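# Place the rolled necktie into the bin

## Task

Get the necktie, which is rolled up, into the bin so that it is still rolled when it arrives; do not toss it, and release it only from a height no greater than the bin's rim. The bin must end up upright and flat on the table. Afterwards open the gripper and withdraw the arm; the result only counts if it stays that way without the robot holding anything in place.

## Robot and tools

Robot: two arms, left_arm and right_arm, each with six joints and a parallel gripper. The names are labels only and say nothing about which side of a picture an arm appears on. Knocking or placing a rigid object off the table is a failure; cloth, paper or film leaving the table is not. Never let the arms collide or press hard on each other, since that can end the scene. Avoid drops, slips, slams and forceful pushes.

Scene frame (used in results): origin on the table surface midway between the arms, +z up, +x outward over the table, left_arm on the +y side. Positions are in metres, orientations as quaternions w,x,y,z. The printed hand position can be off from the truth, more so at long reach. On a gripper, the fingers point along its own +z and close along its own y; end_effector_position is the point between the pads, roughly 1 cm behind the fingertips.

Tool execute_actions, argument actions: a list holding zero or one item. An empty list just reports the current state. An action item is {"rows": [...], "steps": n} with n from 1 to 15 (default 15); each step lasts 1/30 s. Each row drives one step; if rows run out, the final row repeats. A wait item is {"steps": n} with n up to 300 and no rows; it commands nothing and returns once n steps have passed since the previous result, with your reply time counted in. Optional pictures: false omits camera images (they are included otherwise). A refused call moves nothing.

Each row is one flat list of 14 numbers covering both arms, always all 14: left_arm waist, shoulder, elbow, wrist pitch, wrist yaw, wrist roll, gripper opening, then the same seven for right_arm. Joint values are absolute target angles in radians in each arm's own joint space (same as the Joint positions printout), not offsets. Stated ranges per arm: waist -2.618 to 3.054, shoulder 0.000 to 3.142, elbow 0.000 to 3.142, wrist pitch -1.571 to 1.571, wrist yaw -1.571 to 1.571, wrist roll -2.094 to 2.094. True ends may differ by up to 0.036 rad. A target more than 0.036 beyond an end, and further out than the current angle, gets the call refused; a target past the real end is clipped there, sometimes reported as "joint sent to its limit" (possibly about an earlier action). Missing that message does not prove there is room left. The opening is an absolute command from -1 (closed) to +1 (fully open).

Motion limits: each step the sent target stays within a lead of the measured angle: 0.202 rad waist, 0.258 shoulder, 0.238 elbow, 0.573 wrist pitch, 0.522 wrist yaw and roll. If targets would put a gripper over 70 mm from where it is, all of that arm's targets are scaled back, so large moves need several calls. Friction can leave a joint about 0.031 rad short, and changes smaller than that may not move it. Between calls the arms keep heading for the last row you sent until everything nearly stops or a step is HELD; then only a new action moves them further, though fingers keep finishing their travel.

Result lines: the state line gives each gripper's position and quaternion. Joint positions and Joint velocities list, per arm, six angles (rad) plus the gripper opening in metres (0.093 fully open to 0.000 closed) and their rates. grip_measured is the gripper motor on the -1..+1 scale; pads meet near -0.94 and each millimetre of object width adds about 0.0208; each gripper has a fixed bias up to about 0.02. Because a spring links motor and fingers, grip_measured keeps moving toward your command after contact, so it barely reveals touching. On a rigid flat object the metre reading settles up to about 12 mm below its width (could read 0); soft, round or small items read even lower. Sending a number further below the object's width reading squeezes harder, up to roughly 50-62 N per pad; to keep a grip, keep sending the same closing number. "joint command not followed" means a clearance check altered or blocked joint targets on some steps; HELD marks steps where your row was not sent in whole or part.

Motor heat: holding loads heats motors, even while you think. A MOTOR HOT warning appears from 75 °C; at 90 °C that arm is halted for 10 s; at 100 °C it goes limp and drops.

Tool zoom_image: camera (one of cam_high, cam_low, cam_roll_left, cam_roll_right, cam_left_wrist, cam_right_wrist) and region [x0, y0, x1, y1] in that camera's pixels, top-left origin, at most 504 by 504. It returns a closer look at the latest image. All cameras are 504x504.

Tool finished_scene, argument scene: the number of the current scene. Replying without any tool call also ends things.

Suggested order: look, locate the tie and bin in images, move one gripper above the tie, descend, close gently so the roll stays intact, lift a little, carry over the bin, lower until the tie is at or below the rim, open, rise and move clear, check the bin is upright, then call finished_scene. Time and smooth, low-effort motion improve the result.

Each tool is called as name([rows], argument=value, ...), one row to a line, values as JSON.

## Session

execute_actions(actions=[])

Scene clock: 0.00 s of 4800.00 s.
left_arm: end_effector_position=(+0.3225, +0.1630, +0.4059) grip_measured=+1.000 end_effector_quat_wxyz=(+0.707, +0.067, +0.701, -0.062) | right_arm: end_effector_position=(+0.3535, -0.2898, +0.4071) grip_measured=+1.000 end_effector_quat_wxyz=(+0.711, +0.040, +0.701, -0.033)
Joint positions: left_arm=[ 0.014  1.052  1.057  0.003 -0.012  0.008  0.093] | right_arm=[-0.006  1.042  1.051  0.006  0.014  0.011  0.093]
Joint velocities: left_arm=[-0.017 -0.007  0.002  0.066 -0.007  0.007  0.   ] | right_arm=[-0.022 -0.007  0.012 -0.051 -0.007 -0.007  0.   ]

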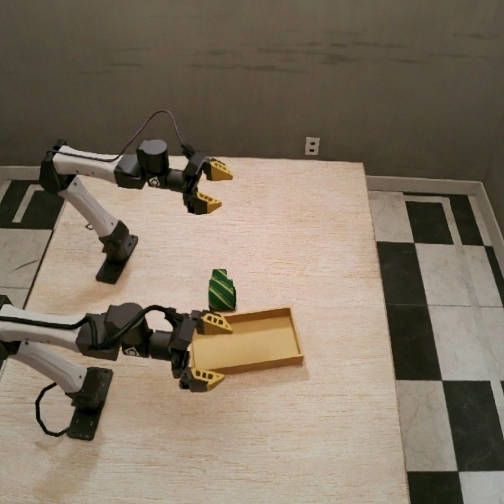

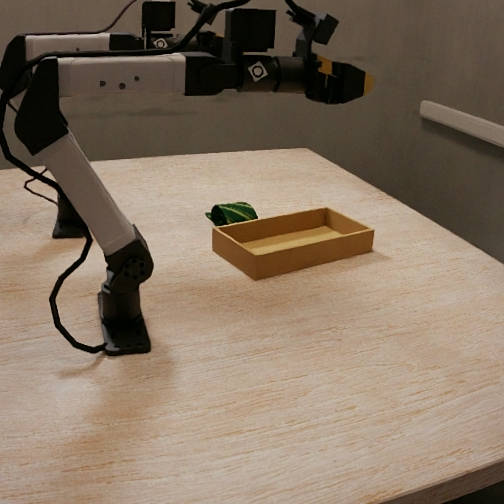

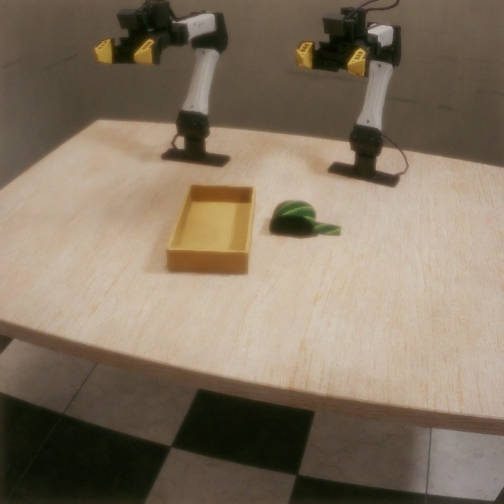

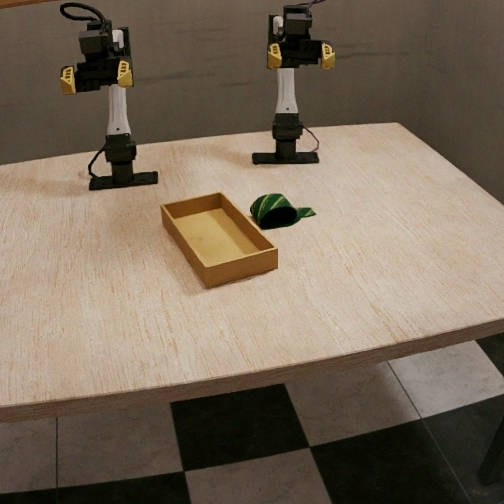

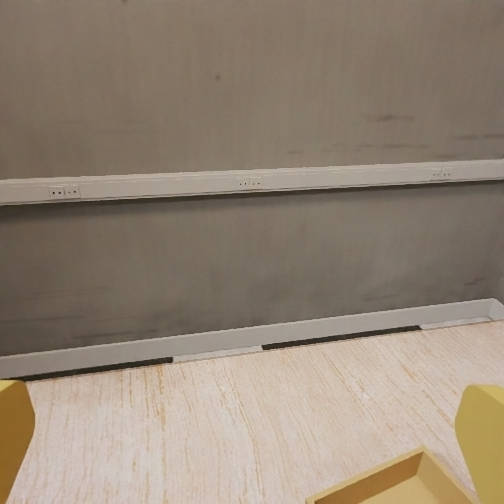

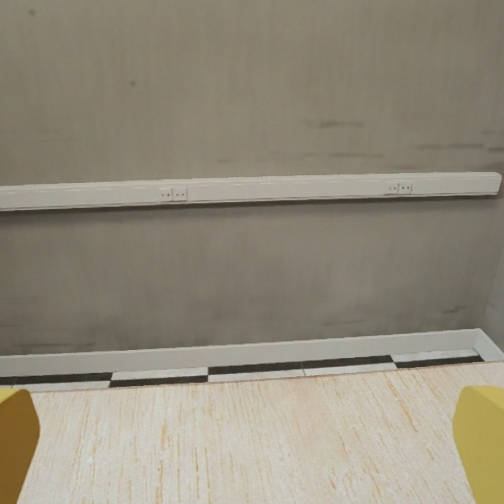

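execute_actions([
  {"rows":[[0,1.08,1.08,-0.08,0,-0.02,1,-0.04,1.042,1.051,0,0,0,1],[-0.01,1.11,1.11,-0.16,0,-0.04,1,-0.08,1.042,1.051,0,0,0,1],[-0.02,1.14,1.14,-0.24,0,-0.06,1,-0.12,1.042,1.051,0,0,0,1],[-0.03,1.17,1.17,-0.32,0,-0.08,1,-0.16,1.042,1.051,0,0,0,1],[-0.04,1.2,1.2,-0.4,0,-0.1,1,-0.2,1.042,1.051,0,0,0,1],[-0.05,1.23,1.23,-0.48,0,-0.12,1,-0.24,1.042,1.051,0,0,0,1],[-0.06,1.26,1.26,-0.56,0,-0.14,1,-0.28,1.042,1.051,0,0,0,1],[-0.07,1.29,1.29,-0.64,0,-0.16,1,-0.32,1.042,1.051,0,0,0,1],[-0.08,1.32,1.32,-0.72,0,-0.18,1,-0.36,1.042,1.051,0,0,0,1],[-0.09,1.35,1.35,-0.8,0,-0.2,1,-0.4,1.042,1.051,0,0,0,1],[-0.1,1.38,1.38,-0.88,0,-0.22,1,-0.44,1.042,1.051,0,0,0,1],[-0.11,1.41,1.41,-0.96,0,-0.24,1,-0.48,1.042,1.051,0,0,0,1],[-0.12,1.44,1.44,-1.04,0,-0.26,1,-0.52,1.042,1.051,0,0,0,1],[-0.13,1.47,1.47,-1.12,0,-0.28,1,-0.56,1.042,1.051,0,0,0,1],[-0.14,1.5,1.5,-1.2,0,-0.3,1,-0.6,1.042,1.051,0,0,0,1]],"steps":15},
], pictures=false)

execute_actions([
  {"rows":[[-0.15,1.54,1.53,-1.23,0,-0.32,1,-0.6,1.042,1.051,0,0,0,1],[-0.15,1.58,1.56,-1.26,0,-0.34,1,-0.6,1.042,1.051,0,0,0,1],[-0.15,1.62,1.59,-1.29,0,-0.36,1,-0.6,1.042,1.051,0,0,0,1],[-0.15,1.66,1.62,-1.32,0,-0.36,1,-0.6,1.042,1.051,0,0,0,1],[-0.15,1.70,1.65,-1.35,0,-0.36,1,-0.6,1.042,1.051,0,0,0,1],[-0.15,1.74,1.68,-1.38,0,-0.36,1,-0.6,1.042,1.051,0,0,0,1],[-0.15,1.78,1.71,-1.38,0,-0.36,1,-0.6,1.042,1.051,0,0,0,1],[-0.15,1.82,1.73,-1.38,0,-0.36,1,-0.6,1.042,1.051,0,0,0,1],[-0.15,1.86,1.75,-1.38,0,-0.36,1,-0.6,1.042,1.051,0,0,0,1],[-0.15,1.90,1.77,-1.38,0,-0.36,1,-0.6,1.042,1.051,0,0,0,1],[-0.15,1.94,1.79,-1.38,0,-0.36,1,-0.6,1.042,1.051,0,0,0,1],[-0.15,1.97,1.81,-1.38,0,-0.36,1,-0.6,1.042,1.051,0,0,0,1],[-0.15,2.0,1.83,-1.38,0,-0.36,1,-0.6,1.042,1.051,0,0,0,1],[-0.15,2.015,1.835,-1.385,0,-0.36,1,-0.6,1.042,1.051,0,0,0,1]],"steps":15},
], pictures=false)

execute_actions([
  {"steps":20},
])

Scene clock: 22.33 s of 4800.00 s.
left_arm: end_effector_position=(+0.3225, +0.1120, +0.2522) grip_measured=+1.000 end_effector_quat_wxyz=(+0.342, +0.050, +0.934, -0.089) | right_arm: end_effector_position=(+0.2886, -0.4673, +0.4064) grip_measured=+1.000 end_effector_quat_wxyz=(+0.680, +0.212, +0.670, -0.210)
Joint positions: left_arm=[-0.114  1.432  1.428 -0.844 -0.009 -0.212  0.093] | right_arm=[-0.524  1.042  1.051  0.003 -0.001  0.007  0.093]
Joint velocities: left_arm=[-0.276  0.921  0.857 -2.308 -0.022 -0.549  0.   ] | right_arm=[-1.14  -0.007  0.007 -0.007  0.022  0.037  0.   ]
Steps of this call (steps 1 to 90: nothing new was sent; then 18.83 s passed at rest; steps 91 to 105: all 15 steps of this action). Readings (joint positions):
91: left_arm=[0.013 1.052 1.058 -0.003 -0.012 0.005] | right_arm=[-0.009 1.042 1.051 0.006 0.011 0.011]
92: left_arm=[0.011 1.055 1.065 -0.025 -0.012 -0.002] | right_arm=[-0.022 1.042 1.051 0.005 0.006 0.009]
94: left_arm=[-0.004 1.086 1.109 -0.101 -0.012 -0.023] | right_arm=[-0.080 1.042 1.051 0.005 -0.001 0.008]
98: left_arm=[-0.044 1.204 1.232 -0.320 -0.011 -0.083] | right_arm=[-0.243 1.042 1.051 0.003 -0.001 0.008]
105: the state above

Scene clock: 22.83 s of 4800.00 s.
left_arm: end_effector_position=(+0.3197, +0.0999, +0.1293) grip_measured=+1.000 end_effector_quat_wxyz=(+0.028, +0.002, +1.000, -0.007) | right_arm: end_effector_position=(+0.2717, -0.4899, +0.4063) grip_measured=+1.000 end_effector_quat_wxyz=(+0.671, +0.239, +0.661, -0.237)
Joint positions: left_arm=[-0.144  1.981  1.803 -1.337 -0.006 -0.349  0.093] | right_arm=[-0.596  1.042  1.051  0.002  0.007  0.007  0.093]
Joint velocities: left_arm=[-0.002  0.701  0.154 -0.022  0.051 -0.066  0.   ] | right_arm=[-0.007  0.002 -0.007  0.007 -0.051  0.022  0.   ]
Steps of this call (steps 1 to 15: all 15 steps of this action). Readings (joint positions):
1: left_arm=[-0.124 1.464 1.457 -0.919 -0.009 -0.231] | right_arm=[-0.559 1.042 1.051 0.003 0.001 0.007]
2: left_arm=[-0.133 1.496 1.486 -0.987 -0.008 -0.251] | right_arm=[-0.582 1.042 1.051 0.002 0.005 0.007]
4: left_arm=[-0.143 1.567 1.548 -1.100 -0.007 -0.287] | right_arm=[-0.596 1.042 1.051 0.002 0.007 0.007]
8: left_arm=[-0.144 1.722 1.670 -1.257 -0.006 -0.327] | right_arm=[-0.596 1.042 1.051 0.002 0.007 0.007]
15: the state above

Scene clock: 23.50 s of 4800.00 s.
left_arm: end_effector_position=(+0.3144, +0.1018, +0.1179) grip_measured=+1.000 end_effector_quat_wxyz=(-0.002, -0.001, +1.000, +0.004) | right_arm: end_effector_position=(+0.2717, -0.4899, +0.4063) grip_measured=+1.000 end_effector_quat_wxyz=(+0.671, +0.239, +0.661, -0.237)
Joint positions: left_arm=[-0.144  2.02   1.815 -1.374 -0.006 -0.355  0.093] | right_arm=[-0.596  1.042  1.051  0.002  0.007  0.007  0.093]
Joint velocities: left_arm=[ 0.002  0.007  0.012 -0.007  0.022 -0.007  0.   ] | right_arm=[-0.012 -0.002 -0.007 -0.051  0.037  0.022  0.   ]
Steps of this call (steps 1 to 20: the robot went on to your last target). Readings (joint positions):
1: left_arm=[-0.144 2.000 1.805 -1.339 -0.006 -0.350] | right_arm=[-0.596 1.042 1.051 0.002 0.007 0.007]
2: left_arm=[-0.144 2.013 1.805 -1.343 -0.006 -0.351] | right_arm=[-0.596 1.042 1.051 0.002 0.007 0.007]
4: left_arm=[-0.144 2.020 1.805 -1.354 -0.006 -0.352] | right_arm=[-0.596 1.042 1.051 0.002 0.007 0.007]
8: left_arm=[-0.144 2.020 1.814 -1.367 -0.006 -0.354] | right_arm=[-0.596 1.042 1.051 0.002 0.007 0.007]
20: the state above

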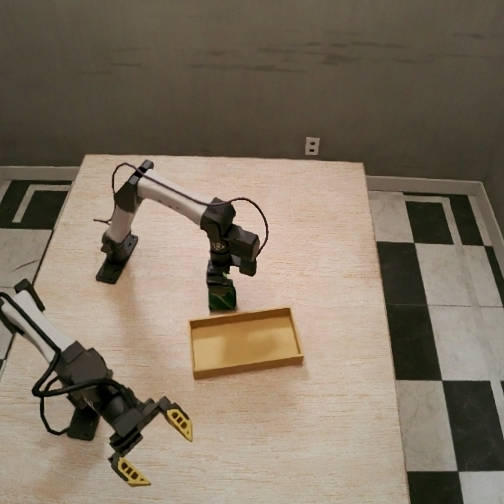

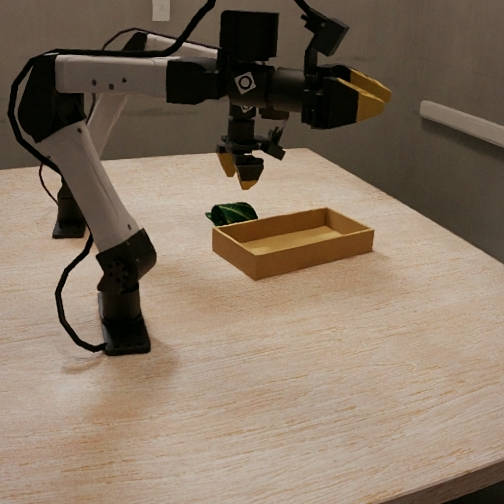

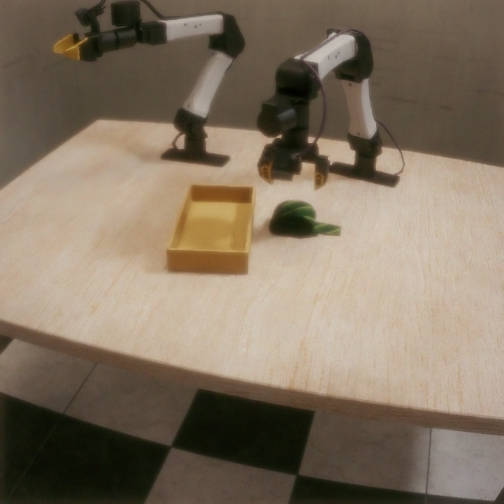

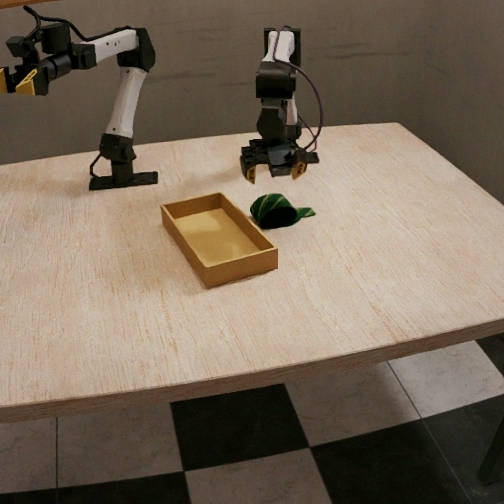

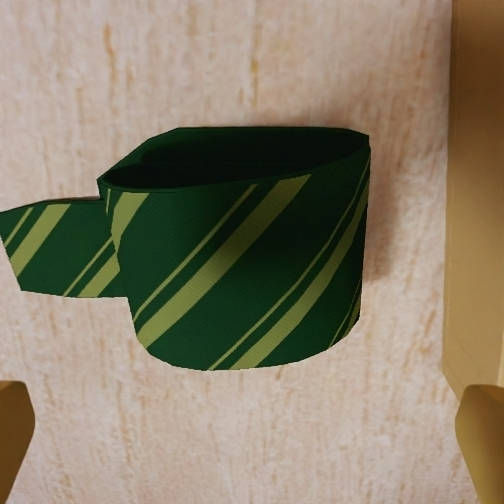

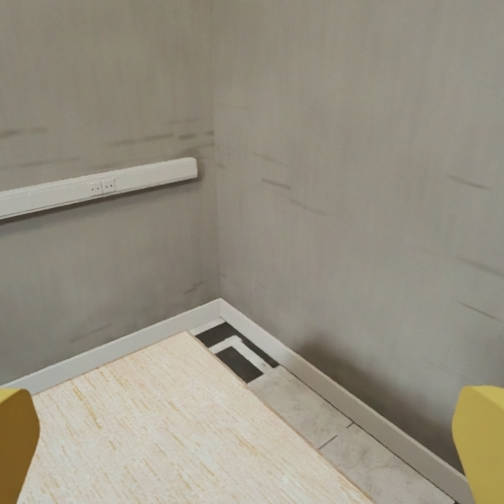

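execute_actions([
  {"rows":[[-0.135,2.03,1.8,-1.345,0,-0.39,1,-0.6,1.042,1.051,0,0,0,1],[-0.13,2.035,1.78,-1.32,0,-0.4,1,-0.6,1.042,1.051,0,0,0,1],[-0.128,2.04,1.76,-1.295,0,-0.41,1,-0.6,1.042,1.051,0,0,0,1],[-0.128,2.04,1.74,-1.27,0,-0.41,1,-0.6,1.042,1.051,0,0,0,1],[-0.128,2.045,1.72,-1.245,0,-0.41,1,-0.6,1.042,1.051,0,0,0,1],[-0.128,2.045,1.70,-1.22,0,-0.41,1,-0.6,1.042,1.051,0,0,0,1],[-0.128,2.05,1.68,-1.2,0,-0.41,1,-0.6,1.042,1.051,0,0,0,1],[-0.128,2.05,1.66,-1.18,0,-0.41,1,-0.6,1.042,1.051,0,0,0,1],[-0.128,2.055,1.64,-1.16,0,-0.41,1,-0.6,1.042,1.051,0,0,0,1],[-0.128,2.055,1.615,-1.14,0,-0.41,1,-0.6,1.042,1.051,0,0,0,1]],"steps":15},
], pictures=false)

execute_actions([
  {"steps":12},
])

Scene clock: 39.87 s of 4800.00 s.
left_arm: end_effector_position=(+0.3150, +0.1052, +0.0643) grip_measured=+1.000 end_effector_quat_wxyz=(-0.007, -0.029, +1.000, +0.006) | right_arm: end_effector_position=(+0.2717, -0.4899, +0.4063) grip_measured=+1.000 end_effector_quat_wxyz=(+0.671, +0.239, +0.661, -0.237)
Joint positions: left_arm=[-0.136  2.042  1.634 -1.18  -0.006 -0.403  0.093] | right_arm=[-0.596  1.042  1.051  0.002  0.007  0.007  0.093]
Joint velocities: left_arm=[-0.002  0.076 -0.017  0.198  0.007  0.037  0.   ] | right_arm=[ 0.007 -0.002 -0.007 -0.095 -0.037 -0.022  0.   ]
Steps of this call (steps 1 to 15: the robot went on to your last target; steps 16 to 110: nothing new was sent; then 12.20 s passed at rest; steps 111 to 125: all 15 steps of this action). Readings (joint positions):
111: left_arm=[-0.144 2.020 1.815 -1.373 -0.006 -0.359] | right_arm=[-0.596 1.042 1.051 0.002 0.007 0.007]
112: left_arm=[-0.144 2.020 1.814 -1.367 -0.006 -0.365] | right_arm=[-0.596 1.042 1.051 0.002 0.007 0.007]
114: left_arm=[-0.141 2.020 1.799 -1.340 -0.006 -0.379] | right_arm=[-0.596 1.042 1.051 0.002 0.007 0.007]
118: left_arm=[-0.136 2.020 1.723 -1.264 -0.006 -0.394] | right_arm=[-0.596 1.042 1.051 0.002 0.007 0.007]
125: the state above

Scene clock: 40.27 s of 4800.00 s.
left_arm: end_effector_position=(+0.3218, +0.1028, +0.0641) grip_measured=+1.000 end_effector_quat_wxyz=(+0.007, -0.030, +1.000, +0.001) | right_arm: end_effector_position=(+0.2717, -0.4899, +0.4063) grip_measured=+1.000 end_effector_quat_wxyz=(+0.671, +0.239, +0.661, -0.237)
Joint positions: left_arm=[-0.136  2.042  1.633 -1.15  -0.006 -0.405  0.093] | right_arm=[-0.596  1.042  1.051  0.002  0.007  0.007  0.093]
Joint velocities: left_arm=[ 0.007 -0.007  0.002 -0.022 -0.007  0.022  0.   ] | right_arm=[ 0.017 -0.007  0.002 -0.037  0.051  0.066  0.   ]
Steps of this call (steps 1 to 12: the robot went on to your last target). Readings (joint positions):
1: left_arm=[-0.136 2.042 1.633 -1.175 -0.006 -0.403] | right_arm=[-0.596 1.042 1.051 0.002 0.007 0.007]
2: left_arm=[-0.136 2.042 1.633 -1.170 -0.006 -0.404] | right_arm=[-0.596 1.042 1.051 0.002 0.007 0.007]
4: left_arm=[-0.136 2.042 1.633 -1.160 -0.006 -0.404] | right_arm=[-0.596 1.042 1.051 0.002 0.007 0.007]
8: left_arm=[-0.136 2.042 1.633 -1.152 -0.006 -0.404] | right_arm=[-0.596 1.042 1.051 0.002 0.007 0.007]
12: the state above

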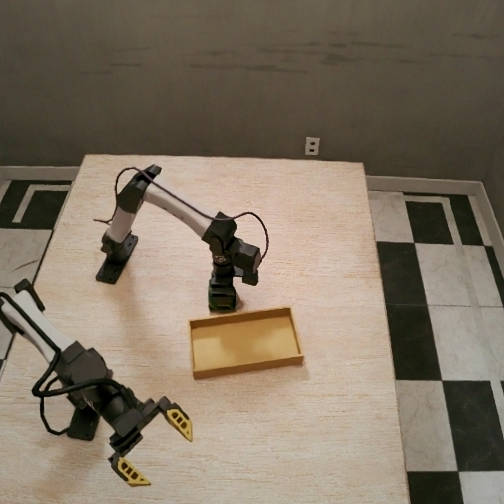

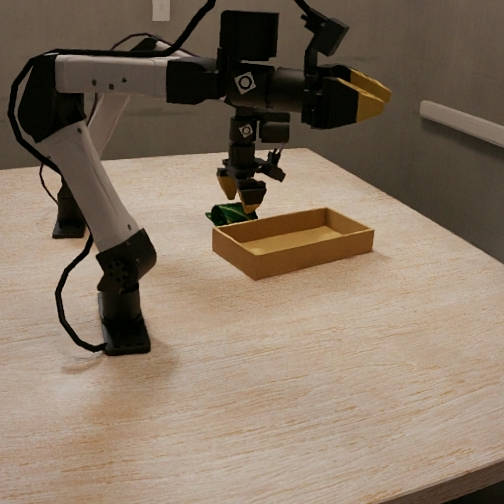

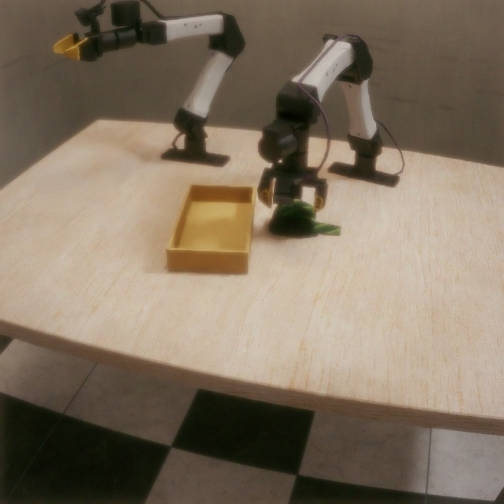

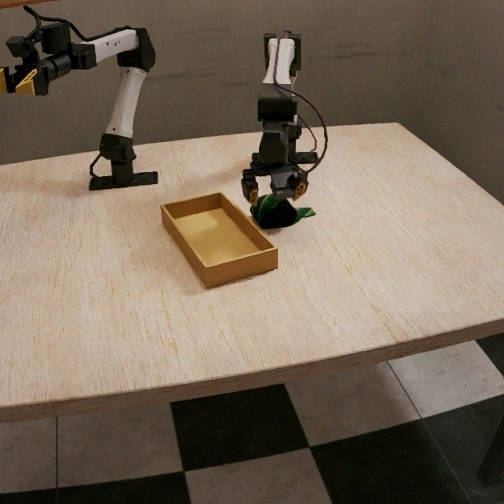

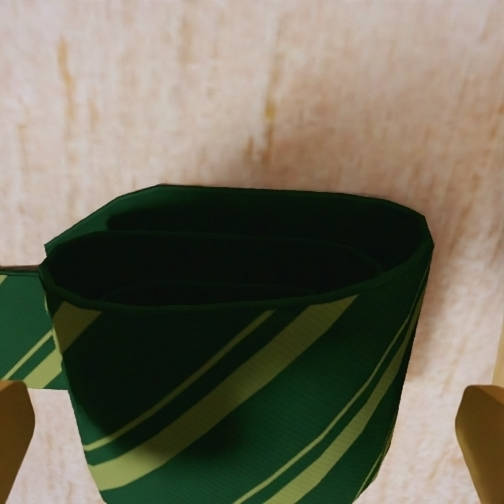

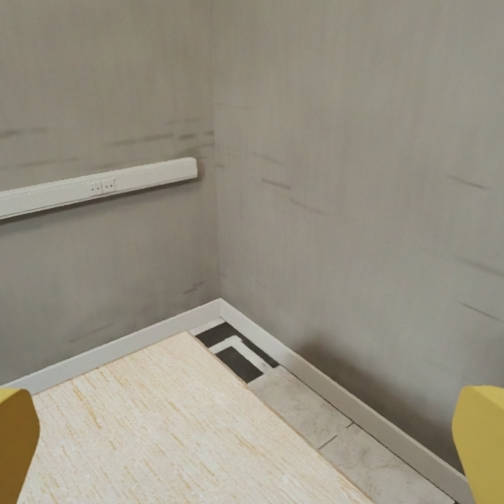

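execute_actions([
  {"rows":[[-0.122,2.055,1.61,-1.14,0,-0.41,1,-0.6,1.042,1.051,0,0,0,1],[-0.122,2.06,1.6,-1.12,0,-0.41,1,-0.6,1.042,1.051,0,0,0,1],[-0.122,2.065,1.585,-1.1,0,-0.41,1,-0.6,1.042,1.051,0,0,0,1],[-0.122,2.065,1.57,-1.08,0,-0.41,1,-0.6,1.042,1.051,0,0,0,1],[-0.122,2.07,1.555,-1.06,0,-0.41,1,-0.6,1.042,1.051,0,0,0,1],[-0.122,2.07,1.54,-1.04,0,-0.41,1,-0.6,1.042,1.051,0,0,0,1],[-0.122,2.075,1.525,-1.025,0,-0.41,1,-0.6,1.042,1.051,0,0,0,1],[-0.122,2.08,1.51,-1.01,0,-0.41,1,-0.6,1.042,1.051,0,0,0,1],[-0.122,2.08,1.5,-1.0,0,-0.41,1,-0.6,1.042,1.051,0,0,0,1]],"steps":15},
], pictures=false)

execute_actions([
  {"steps":10},
])

zoom_image(camera="cam_roll_left", region=[230,150,370,270])

Scene clock: 52.30 s of 4800.00 s.
left_arm: end_effector_position=(+0.3174, +0.1066, +0.0288) grip_measured=+1.000 end_effector_quat_wxyz=(+0.002, -0.033, +0.999, +0.002) | right_arm: end_effector_position=(+0.2717, -0.4899, +0.4063) grip_measured=+1.000 end_effector_quat_wxyz=(+0.671, +0.239, +0.661, -0.237)
Joint positions: left_arm=[-0.13   2.063  1.521 -1.026 -0.006 -0.405  0.093] | right_arm=[-0.596  1.042  1.051  0.002  0.007  0.007  0.093]
Joint velocities: left_arm=[ 0.022 -0.017  0.007  0.037 -0.007  0.051  0.   ] | right_arm=[ 0.007  0.017 -0.022 -0.037 -0.095 -0.022  0.   ]
Steps of this call (steps 1 to 30: the robot went on to your last target; steps 31 to 120: nothing new was sent; then 7.53 s passed at rest; steps 121 to 135: all 15 steps of this action). Readings (joint positions):
121: left_arm=[-0.135 2.042 1.633 -1.148 -0.006 -0.405] | right_arm=[-0.596 1.042 1.051 0.002 0.007 0.007]
122: left_arm=[-0.134 2.042 1.633 -1.147 -0.006 -0.405] | right_arm=[-0.596 1.042 1.051 0.002 0.007 0.007]
124: left_arm=[-0.132 2.042 1.623 -1.129 -0.006 -0.405] | right_arm=[-0.596 1.042 1.051 0.002 0.007 0.007]
128: left_arm=[-0.130 2.043 1.564 -1.074 -0.006 -0.405] | right_arm=[-0.596 1.042 1.051 0.002 0.007 0.007]
135: the state above

Scene clock: 52.63 s of 4800.00 s.
left_arm: end_effector_position=(+0.3206, +0.1054, +0.0288) grip_measured=+1.000 end_effector_quat_wxyz=(+0.009, -0.033, +0.999, -0.000) | right_arm: end_effector_position=(+0.2717, -0.4899, +0.4063) grip_measured=+1.000 end_effector_quat_wxyz=(+0.671, +0.239, +0.661, -0.237)
Joint positions: left_arm=[-0.13   2.063  1.521 -1.012 -0.006 -0.405  0.093] | right_arm=[-0.596  1.042  1.051  0.002  0.007  0.007  0.093]
Joint velocities: left_arm=[-0.022 -0.017  0.012  0.037  0.051  0.037  0.   ] | right_arm=[-0.007 -0.007  0.007  0.037 -0.037 -0.037  0.   ]
Steps of this call (steps 1 to 10: the robot went on to your last target). Readings (joint positions):
1: left_arm=[-0.130 2.063 1.521 -1.023 -0.006 -0.405] | right_arm=[-0.596 1.042 1.051 0.002 0.007 0.007]
2: left_arm=[-0.130 2.063 1.521 -1.020 -0.006 -0.405] | right_arm=[-0.596 1.042 1.051 0.002 0.007 0.007]
4: left_arm=[-0.130 2.063 1.521 -1.016 -0.006 -0.405] | right_arm=[-0.596 1.042 1.051 0.002 0.007 0.007]
8: left_arm=[-0.130 2.063 1.521 -1.013 -0.006 -0.405] | right_arm=[-0.596 1.042 1.051 0.002 0.007 0.007]
10: the state above

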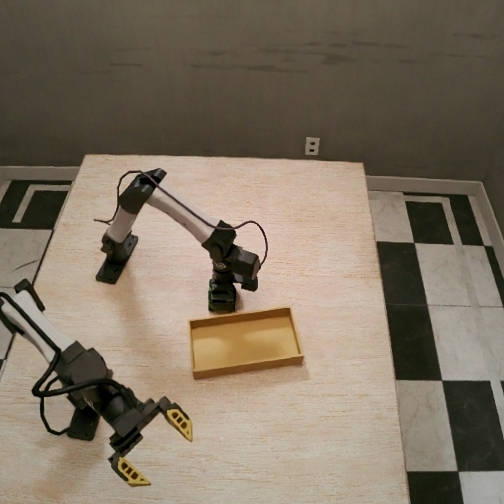

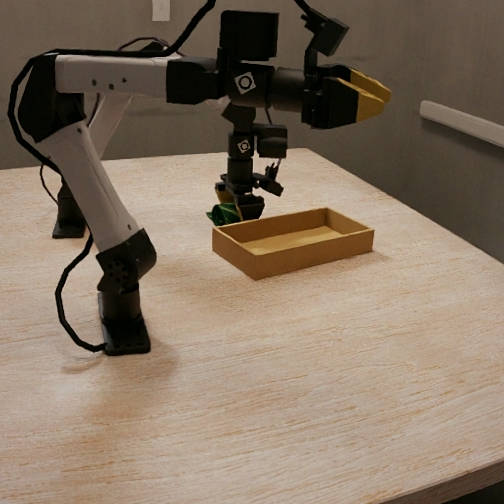

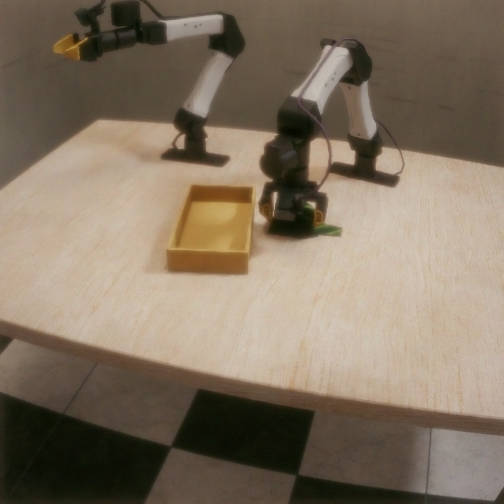

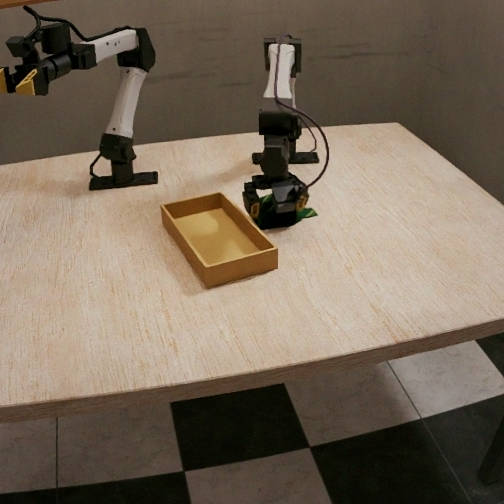

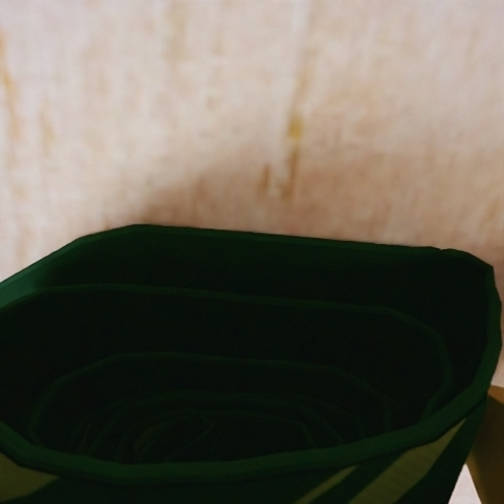

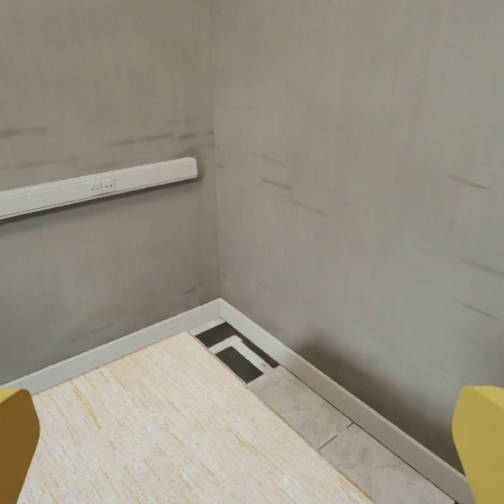

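Region (230, 150, 370, 270) of cam_roll_left's 504x504 image, scaled by 3.600, with more detail than that image has; it fills the top 432 rows of this view, and the rest is white.

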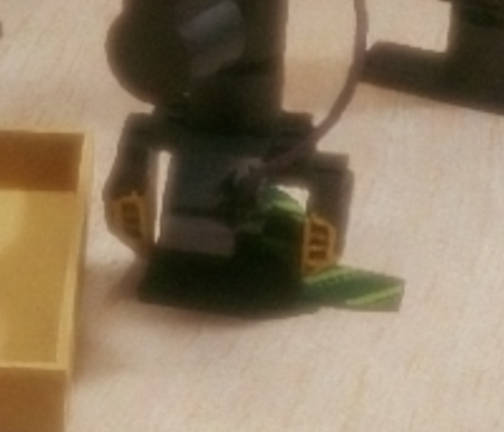

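Lower a bit more, then close.

execute_actions([
  {"rows":[[-0.122,2.095,1.485,-0.99,0,-0.41,1,-0.6,1.042,1.051,0,0,0,1],[-0.122,2.095,1.485,-0.99,0,-0.41,1,-0.6,1.042,1.051,0,0,0,1],[-0.122,2.095,1.485,-0.99,0,-0.41,1,-0.6,1.042,1.051,0,0,0,1],[-0.122,2.095,1.485,-0.99,0,-0.41,1,-0.6,1.042,1.051,0,0,0,1],[-0.122,2.095,1.485,-0.99,0,-0.41,0.9,-0.6,1.042,1.051,0,0,0,1],[-0.122,2.095,1.485,-0.99,0,-0.41,0.8,-0.6,1.042,1.051,0,0,0,1],[-0.122,2.095,1.485,-0.99,0,-0.41,0.7,-0.6,1.042,1.051,0,0,0,1],[-0.122,2.095,1.485,-0.99,0,-0.41,0.6,-0.6,1.042,1.051,0,0,0,1],[-0.122,2.095,1.485,-0.99,0,-0.41,0.5,-0.6,1.042,1.051,0,0,0,1],[-0.122,2.095,1.485,-0.99,0,-0.41,0.4,-0.6,1.042,1.051,0,0,0,1],[-0.122,2.095,1.485,-0.99,0,-0.41,0.3,-0.6,1.042,1.051,0,0,0,1],[-0.122,2.095,1.485,-0.99,0,-0.41,0.2,-0.6,1.042,1.051,0,0,0,1],[-0.122,2.095,1.485,-0.99,0,-0.41,0.1,-0.6,1.042,1.051,0,0,0,1],[-0.122,2.095,1.485,-0.99,0,-0.41,0,-0.6,1.042,1.051,0,0,0,1],[-0.122,2.095,1.485,-0.99,0,-0.41,-0.1,-0.6,1.042,1.051,0,0,0,1]],"steps":15},
], pictures=false)

execute_actions([
  {"rows":[[-0.122,2.09,1.49,-0.99,0,-0.41,-0.2,-0.6,1.042,1.051,0,0,0,1],[-0.122,2.09,1.49,-0.99,0,-0.41,-0.3,-0.6,1.042,1.051,0,0,0,1],[-0.122,2.09,1.49,-0.99,0,-0.41,-0.4,-0.6,1.042,1.051,0,0,0,1],[-0.122,2.09,1.49,-0.99,0,-0.41,-0.5,-0.6,1.042,1.051,0,0,0,1]],"steps":12},
])

zoom_image(camera="cam_roll_left", region=[230,150,370,270])

Scene clock: 72.13 s of 4800.00 s.
left_arm: end_effector_position=(+0.3214, +0.1039, +0.0316) grip_measured=-0.041 end_effector_quat_wxyz=(+0.015, -0.034, +0.999, -0.007) | right_arm: end_effector_position=(+0.2717, -0.4899, +0.4063) grip_measured=+1.000 end_effector_quat_wxyz=(+0.671, +0.239, +0.661, -0.237)
Joint positions: left_arm=[-0.129  2.05   1.512 -1.001  0.002 -0.406  0.043] | right_arm=[-0.596  1.042  1.051  0.002  0.007  0.007  0.093]
Joint velocities: left_arm=[ 0.032 -0.007 -0.007 -0.037 -0.095  0.007 -0.114] | right_arm=[ 0.007  0.002 -0.007  0.007  0.022 -0.007  0.   ]
Steps of this call (steps 1 to 30: the robot went on to your last target; steps 31 to 120: nothing new was sent; then 15.00 s passed at rest; steps 121 to 135: all 15 steps of this action). Readings (joint positions):
121: left_arm=[-0.130 2.063 1.520 -1.010 -0.006 -0.405] | right_arm=[-0.596 1.042 1.051 0.002 0.007 0.007]
122: left_arm=[-0.130 2.063 1.517 -1.007 -0.006 -0.405] | right_arm=[-0.596 1.042 1.051 0.002 0.007 0.007]
124: left_arm=[-0.130 2.063 1.513 -1.002 -0.005 -0.405] | right_arm=[-0.596 1.042 1.051 0.002 0.007 0.007]
128: left_arm=[-0.130 2.063 1.512 -0.999 -0.004 -0.406] | right_arm=[-0.596 1.042 1.051 0.002 0.007 0.007]
135: the state above

Scene clock: 72.53 s of 4800.00 s.
left_arm: end_effector_position=(+0.3217, +0.1032, +0.0340) grip_measured=-0.479 end_effector_quat_wxyz=(+0.017, -0.034, +0.999, -0.011) | right_arm: end_effector_position=(+0.2717, -0.4899, +0.4063) grip_measured=+1.000 end_effector_quat_wxyz=(+0.671, +0.239, +0.661, -0.237)
Joint positions: left_arm=[-0.129  2.044  1.512 -1.001  0.007 -0.406  0.022] | right_arm=[-0.596  1.042  1.051  0.002  0.007  0.007  0.093]
Joint velocities: left_arm=[ 0.007 -0.012 -0.007 -0.007  0.007 -0.022 -0.   ] | right_arm=[ 0.007  0.012 -0.007 -0.051 -0.037 -0.081  0.   ]
Steps of this call (steps 1 to 12: all 12 steps of this action). Readings (joint positions):
1: left_arm=[-0.129 2.050 1.512 -1.001 0.002 -0.406] | right_arm=[-0.596 1.042 1.051 0.002 0.007 0.007]
2: left_arm=[-0.129 2.050 1.512 -1.001 0.002 -0.406] | right_arm=[-0.596 1.042 1.051 0.002 0.007 0.007]
4: left_arm=[-0.129 2.047 1.512 -1.001 0.003 -0.406] | right_arm=[-0.596 1.042 1.051 0.002 0.007 0.007]
8: left_arm=[-0.129 2.044 1.512 -1.001 0.007 -0.406] | right_arm=[-0.596 1.042 1.051 0.002 0.007 0.007]
12: the state above

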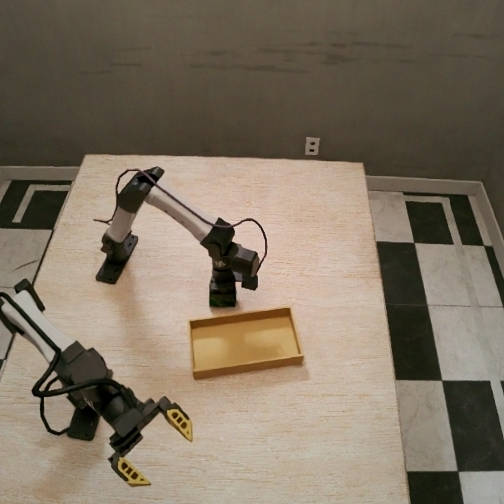

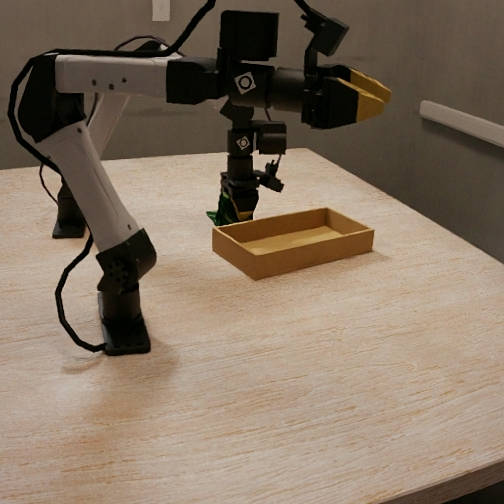

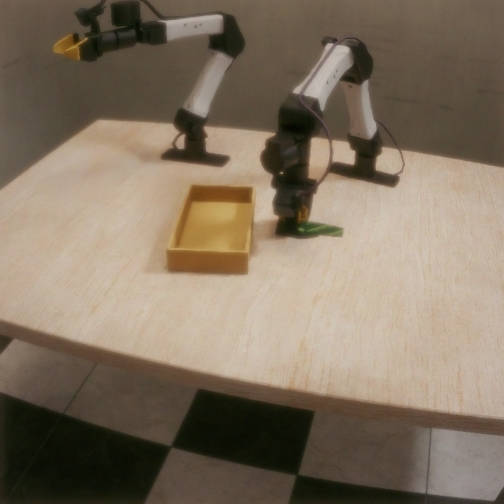

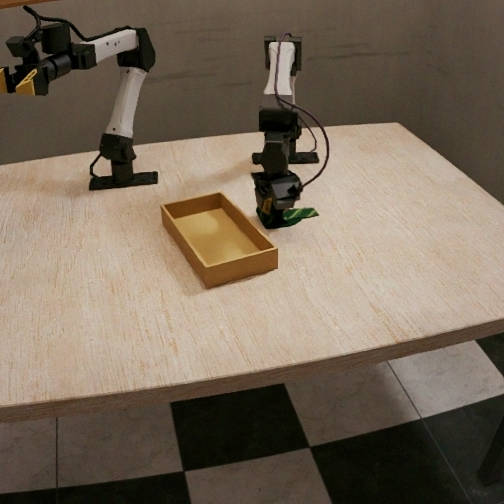

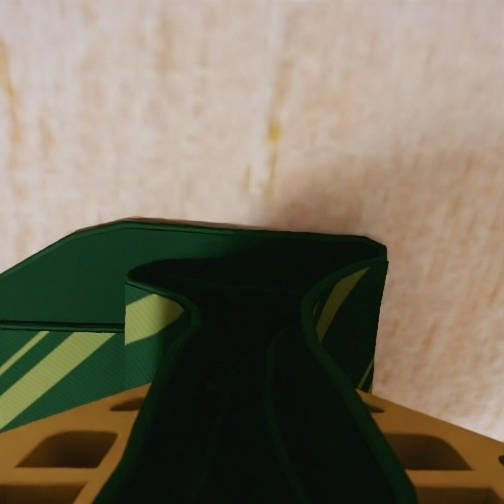

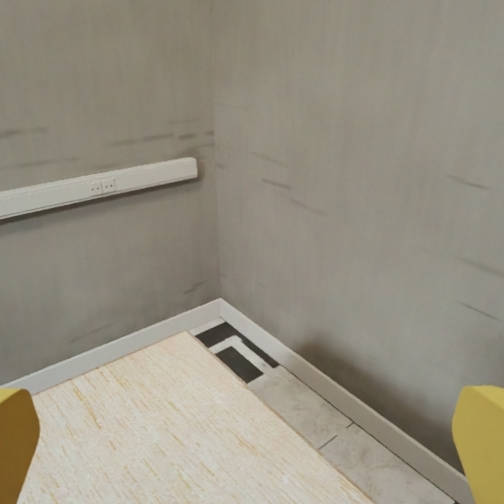

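Region (230, 150, 370, 270) of cam_roll_left's 504x504 image, scaled by 3.600, with more detail than that image has; it fills the top 432 rows of this view, and the rest is white.

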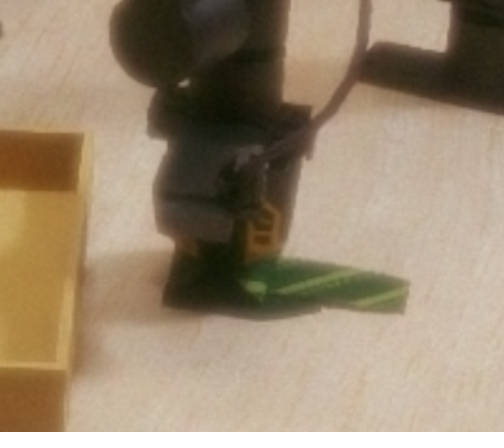

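execute_actions([
  {"rows":[[-0.13,2.04,1.54,-1.03,0,-0.41,-0.5,-0.6,1.042,1.051,0,0,0,1],[-0.13,2.035,1.56,-1.06,0,-0.41,-0.5,-0.6,1.042,1.051,0,0,0,1],[-0.13,2.03,1.58,-1.09,0,-0.41,-0.5,-0.6,1.042,1.051,0,0,0,1],[-0.13,2.03,1.6,-1.12,0,-0.41,-0.5,-0.6,1.042,1.051,0,0,0,1],[-0.13,2.025,1.62,-1.15,0,-0.41,-0.5,-0.6,1.042,1.051,0,0,0,1],[-0.13,2.025,1.64,-1.18,0,-0.41,-0.5,-0.6,1.042,1.051,0,0,0,1],[-0.13,2.02,1.66,-1.21,0,-0.41,-0.5,-0.6,1.042,1.051,0,0,0,1],[-0.13,2.02,1.68,-1.24,0,-0.41,-0.5,-0.6,1.042,1.051,0,0,0,1],[-0.13,2.015,1.7,-1.27,0,-0.41,-0.5,-0.6,1.042,1.051,0,0,0,1],[-0.13,2.015,1.72,-1.29,0,-0.41,-0.5,-0.6,1.042,1.051,0,0,0,1],[-0.13,2.01,1.74,-1.31,0,-0.41,-0.5,-0.6,1.042,1.051,0,0,0,1],[-0.13,2.01,1.76,-1.33,0,-0.41,-0.5,-0.6,1.042,1.051,0,0,0,1],[-0.13,2.005,1.78,-1.35,0,-0.41,-0.5,-0.6,1.042,1.051,0,0,0,1],[-0.13,2.005,1.8,-1.37,0,-0.41,-0.5,-0.6,1.042,1.051,0,0,0,1],[-0.13,2.0,1.82,-1.39,0,-0.41,-0.5,-0.6,1.042,1.051,0,0,0,1]],"steps":15},
], pictures=false)

execute_actions([
  {"rows":[[-0.13,1.99,1.84,-1.4,0,-0.41,-0.5,-0.6,1.042,1.051,0,0,0,1],[-0.13,1.985,1.86,-1.41,0,-0.41,-0.5,-0.6,1.042,1.051,0,0,0,1],[-0.13,1.98,1.88,-1.41,0,-0.41,-0.5,-0.6,1.042,1.051,0,0,0,1],[-0.13,1.975,1.9,-1.41,0,-0.41,-0.5,-0.6,1.042,1.051,0,0,0,1],[-0.13,1.97,1.92,-1.41,0,-0.41,-0.5,-0.6,1.042,1.051,0,0,0,1],[-0.13,1.965,1.94,-1.41,0,-0.41,-0.5,-0.6,1.042,1.051,0,0,0,1],[-0.13,1.96,1.96,-1.41,0,-0.41,-0.5,-0.6,1.042,1.051,0,0,0,1],[-0.13,1.95,1.98,-1.41,0,-0.41,-0.5,-0.6,1.042,1.051,0,0,0,1],[-0.13,1.94,2.0,-1.41,0,-0.41,-0.5,-0.6,1.042,1.051,0,0,0,1],[-0.13,1.93,2.02,-1.41,0,-0.41,-0.5,-0.6,1.042,1.051,0,0,0,1]],"steps":15},
], pictures=false)

execute_actions([
  {"steps":10},
])

zoom_image(camera="cam_roll_left", region=[200,90,380,270])

Scene clock: 93.93 s of 4800.00 s.
left_arm: end_effector_position=(+0.3237, +0.1026, +0.1016) grip_measured=-0.483 end_effector_quat_wxyz=(+0.008, -0.034, +0.999, -0.007) | right_arm: end_effector_position=(+0.2717, -0.4899, +0.4063) grip_measured=+1.000 end_effector_quat_wxyz=(+0.671, +0.239, +0.661, -0.237)
Joint positions: left_arm=[-0.129  2.029  1.763 -1.286  0.007 -0.406  0.022] | right_arm=[-0.596  1.042  1.051  0.002  0.007  0.007  0.093]
Joint velocities: left_arm=[ 0.012 -0.095  0.589 -0.667 -0.022 -0.081 -0.   ] | right_arm=[-0.002 -0.002  0.002  0.037 -0.007 -0.022  0.   ]
Steps of this call (steps 1 to 15: the robot went on to your last target; steps 16 to 110: nothing new was sent; then 17.23 s passed at rest; steps 111 to 125: all 15 steps of this action). Readings (joint positions):
111: left_arm=[-0.129 2.041 1.517 -1.005 0.007 -0.406] | right_arm=[-0.596 1.042 1.051 0.002 0.007 0.007]
112: left_arm=[-0.129 2.040 1.528 -1.016 0.007 -0.406] | right_arm=[-0.596 1.042 1.051 0.002 0.007 0.007]
114: left_arm=[-0.129 2.038 1.555 -1.044 0.007 -0.406] | right_arm=[-0.596 1.042 1.051 0.002 0.007 0.007]
118: left_arm=[-0.129 2.038 1.623 -1.125 0.007 -0.406] | right_arm=[-0.596 1.042 1.051 0.002 0.007 0.007]
125: the state above

Scene clock: 94.43 s of 4800.00 s.
left_arm: end_effector_position=(+0.3439, +0.0955, +0.2049) grip_measured=-0.483 end_effector_quat_wxyz=(+0.119, -0.033, +0.991, -0.050) | right_arm: end_effector_position=(+0.2717, -0.4899, +0.4063) grip_measured=+1.000 end_effector_quat_wxyz=(+0.671, +0.239, +0.661, -0.237)
Joint positions: left_arm=[-0.129  1.931  2.008 -1.389  0.007 -0.406  0.022] | right_arm=[-0.596  1.042  1.051  0.002  0.007  0.007  0.093]
Joint velocities: left_arm=[-0.002 -0.1    0.046 -0.066 -0.037 -0.022 -0.   ] | right_arm=[-0.007  0.007 -0.002  0.007 -0.007  0.051  0.   ]
Steps of this call (steps 1 to 15: all 15 steps of this action). Readings (joint positions):
1: left_arm=[-0.129 2.024 1.783 -1.306 0.007 -0.406] | right_arm=[-0.596 1.042 1.051 0.002 0.007 0.007]
2: left_arm=[-0.129 2.019 1.802 -1.324 0.007 -0.406] | right_arm=[-0.596 1.042 1.051 0.002 0.007 0.007]
4: left_arm=[-0.129 2.008 1.842 -1.353 0.007 -0.406] | right_arm=[-0.596 1.042 1.051 0.002 0.007 0.007]
8: left_arm=[-0.129 1.983 1.924 -1.382 0.007 -0.406] | right_arm=[-0.596 1.042 1.051 0.002 0.007 0.007]
15: the state above

Scene clock: 94.77 s of 4800.00 s.
left_arm: end_effector_position=(+0.3416, +0.0963, +0.2051) grip_measured=-0.483 end_effector_quat_wxyz=(+0.115, -0.033, +0.992, -0.049) | right_arm: end_effector_position=(+0.2717, -0.4899, +0.4063) grip_measured=+1.000 end_effector_quat_wxyz=(+0.671, +0.239, +0.661, -0.237)
Joint positions: left_arm=[-0.129  1.929  2.009 -1.399  0.007 -0.406  0.022] | right_arm=[-0.596  1.042  1.051  0.002  0.007  0.007  0.093]
Joint velocities: left_arm=[ 0.022 -0.012 -0.012  0.037  0.051 -0.066 -0.   ] | right_arm=[-0.017 -0.012 -0.007 -0.051  0.066 -0.007  0.   ]
Steps of this call (steps 1 to 10: the robot went on to your last target). Readings (joint positions):
1: left_arm=[-0.129 1.929 2.009 -1.390 0.007 -0.406] | right_arm=[-0.596 1.042 1.051 0.002 0.007 0.007]
2: left_arm=[-0.129 1.929 2.009 -1.391 0.007 -0.406] | right_arm=[-0.596 1.042 1.051 0.002 0.007 0.007]
4: left_arm=[-0.129 1.929 2.009 -1.395 0.007 -0.406] | right_arm=[-0.596 1.042 1.051 0.002 0.007 0.007]
8: left_arm=[-0.129 1.929 2.009 -1.398 0.007 -0.406] | right_arm=[-0.596 1.042 1.051 0.002 0.007 0.007]
10: the state above

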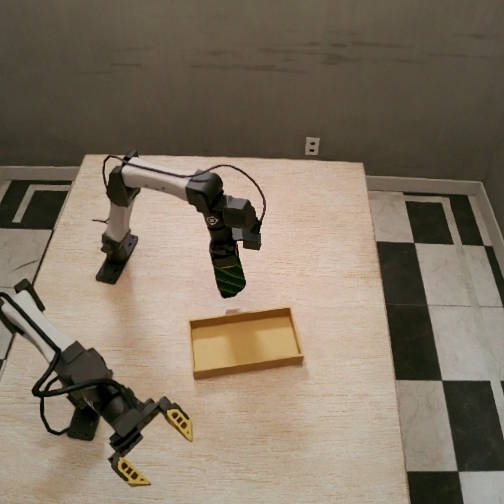

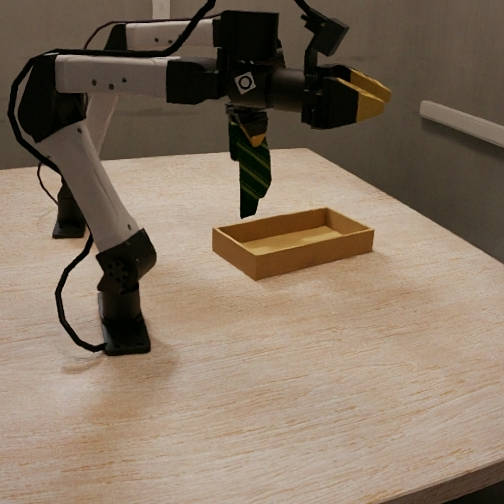

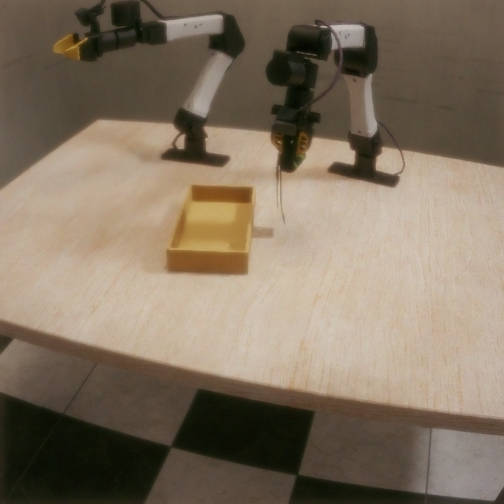

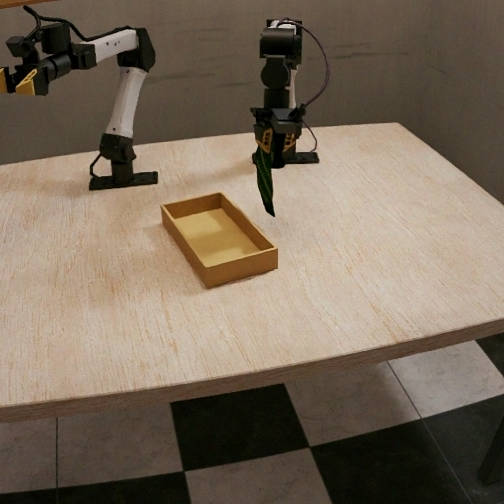

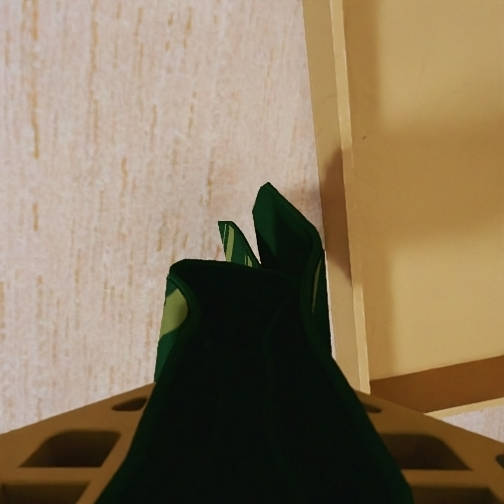

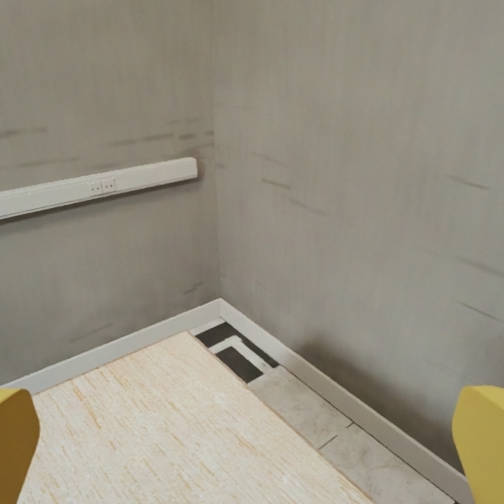

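Region (200, 90, 380, 270) of cam_roll_left's 504x504 image, scaled by 2.800, with more detail than that image has.

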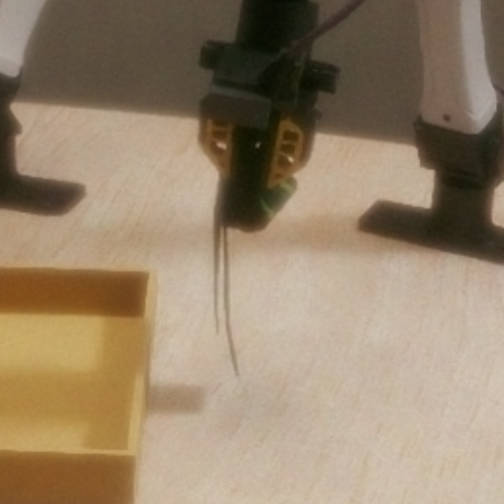

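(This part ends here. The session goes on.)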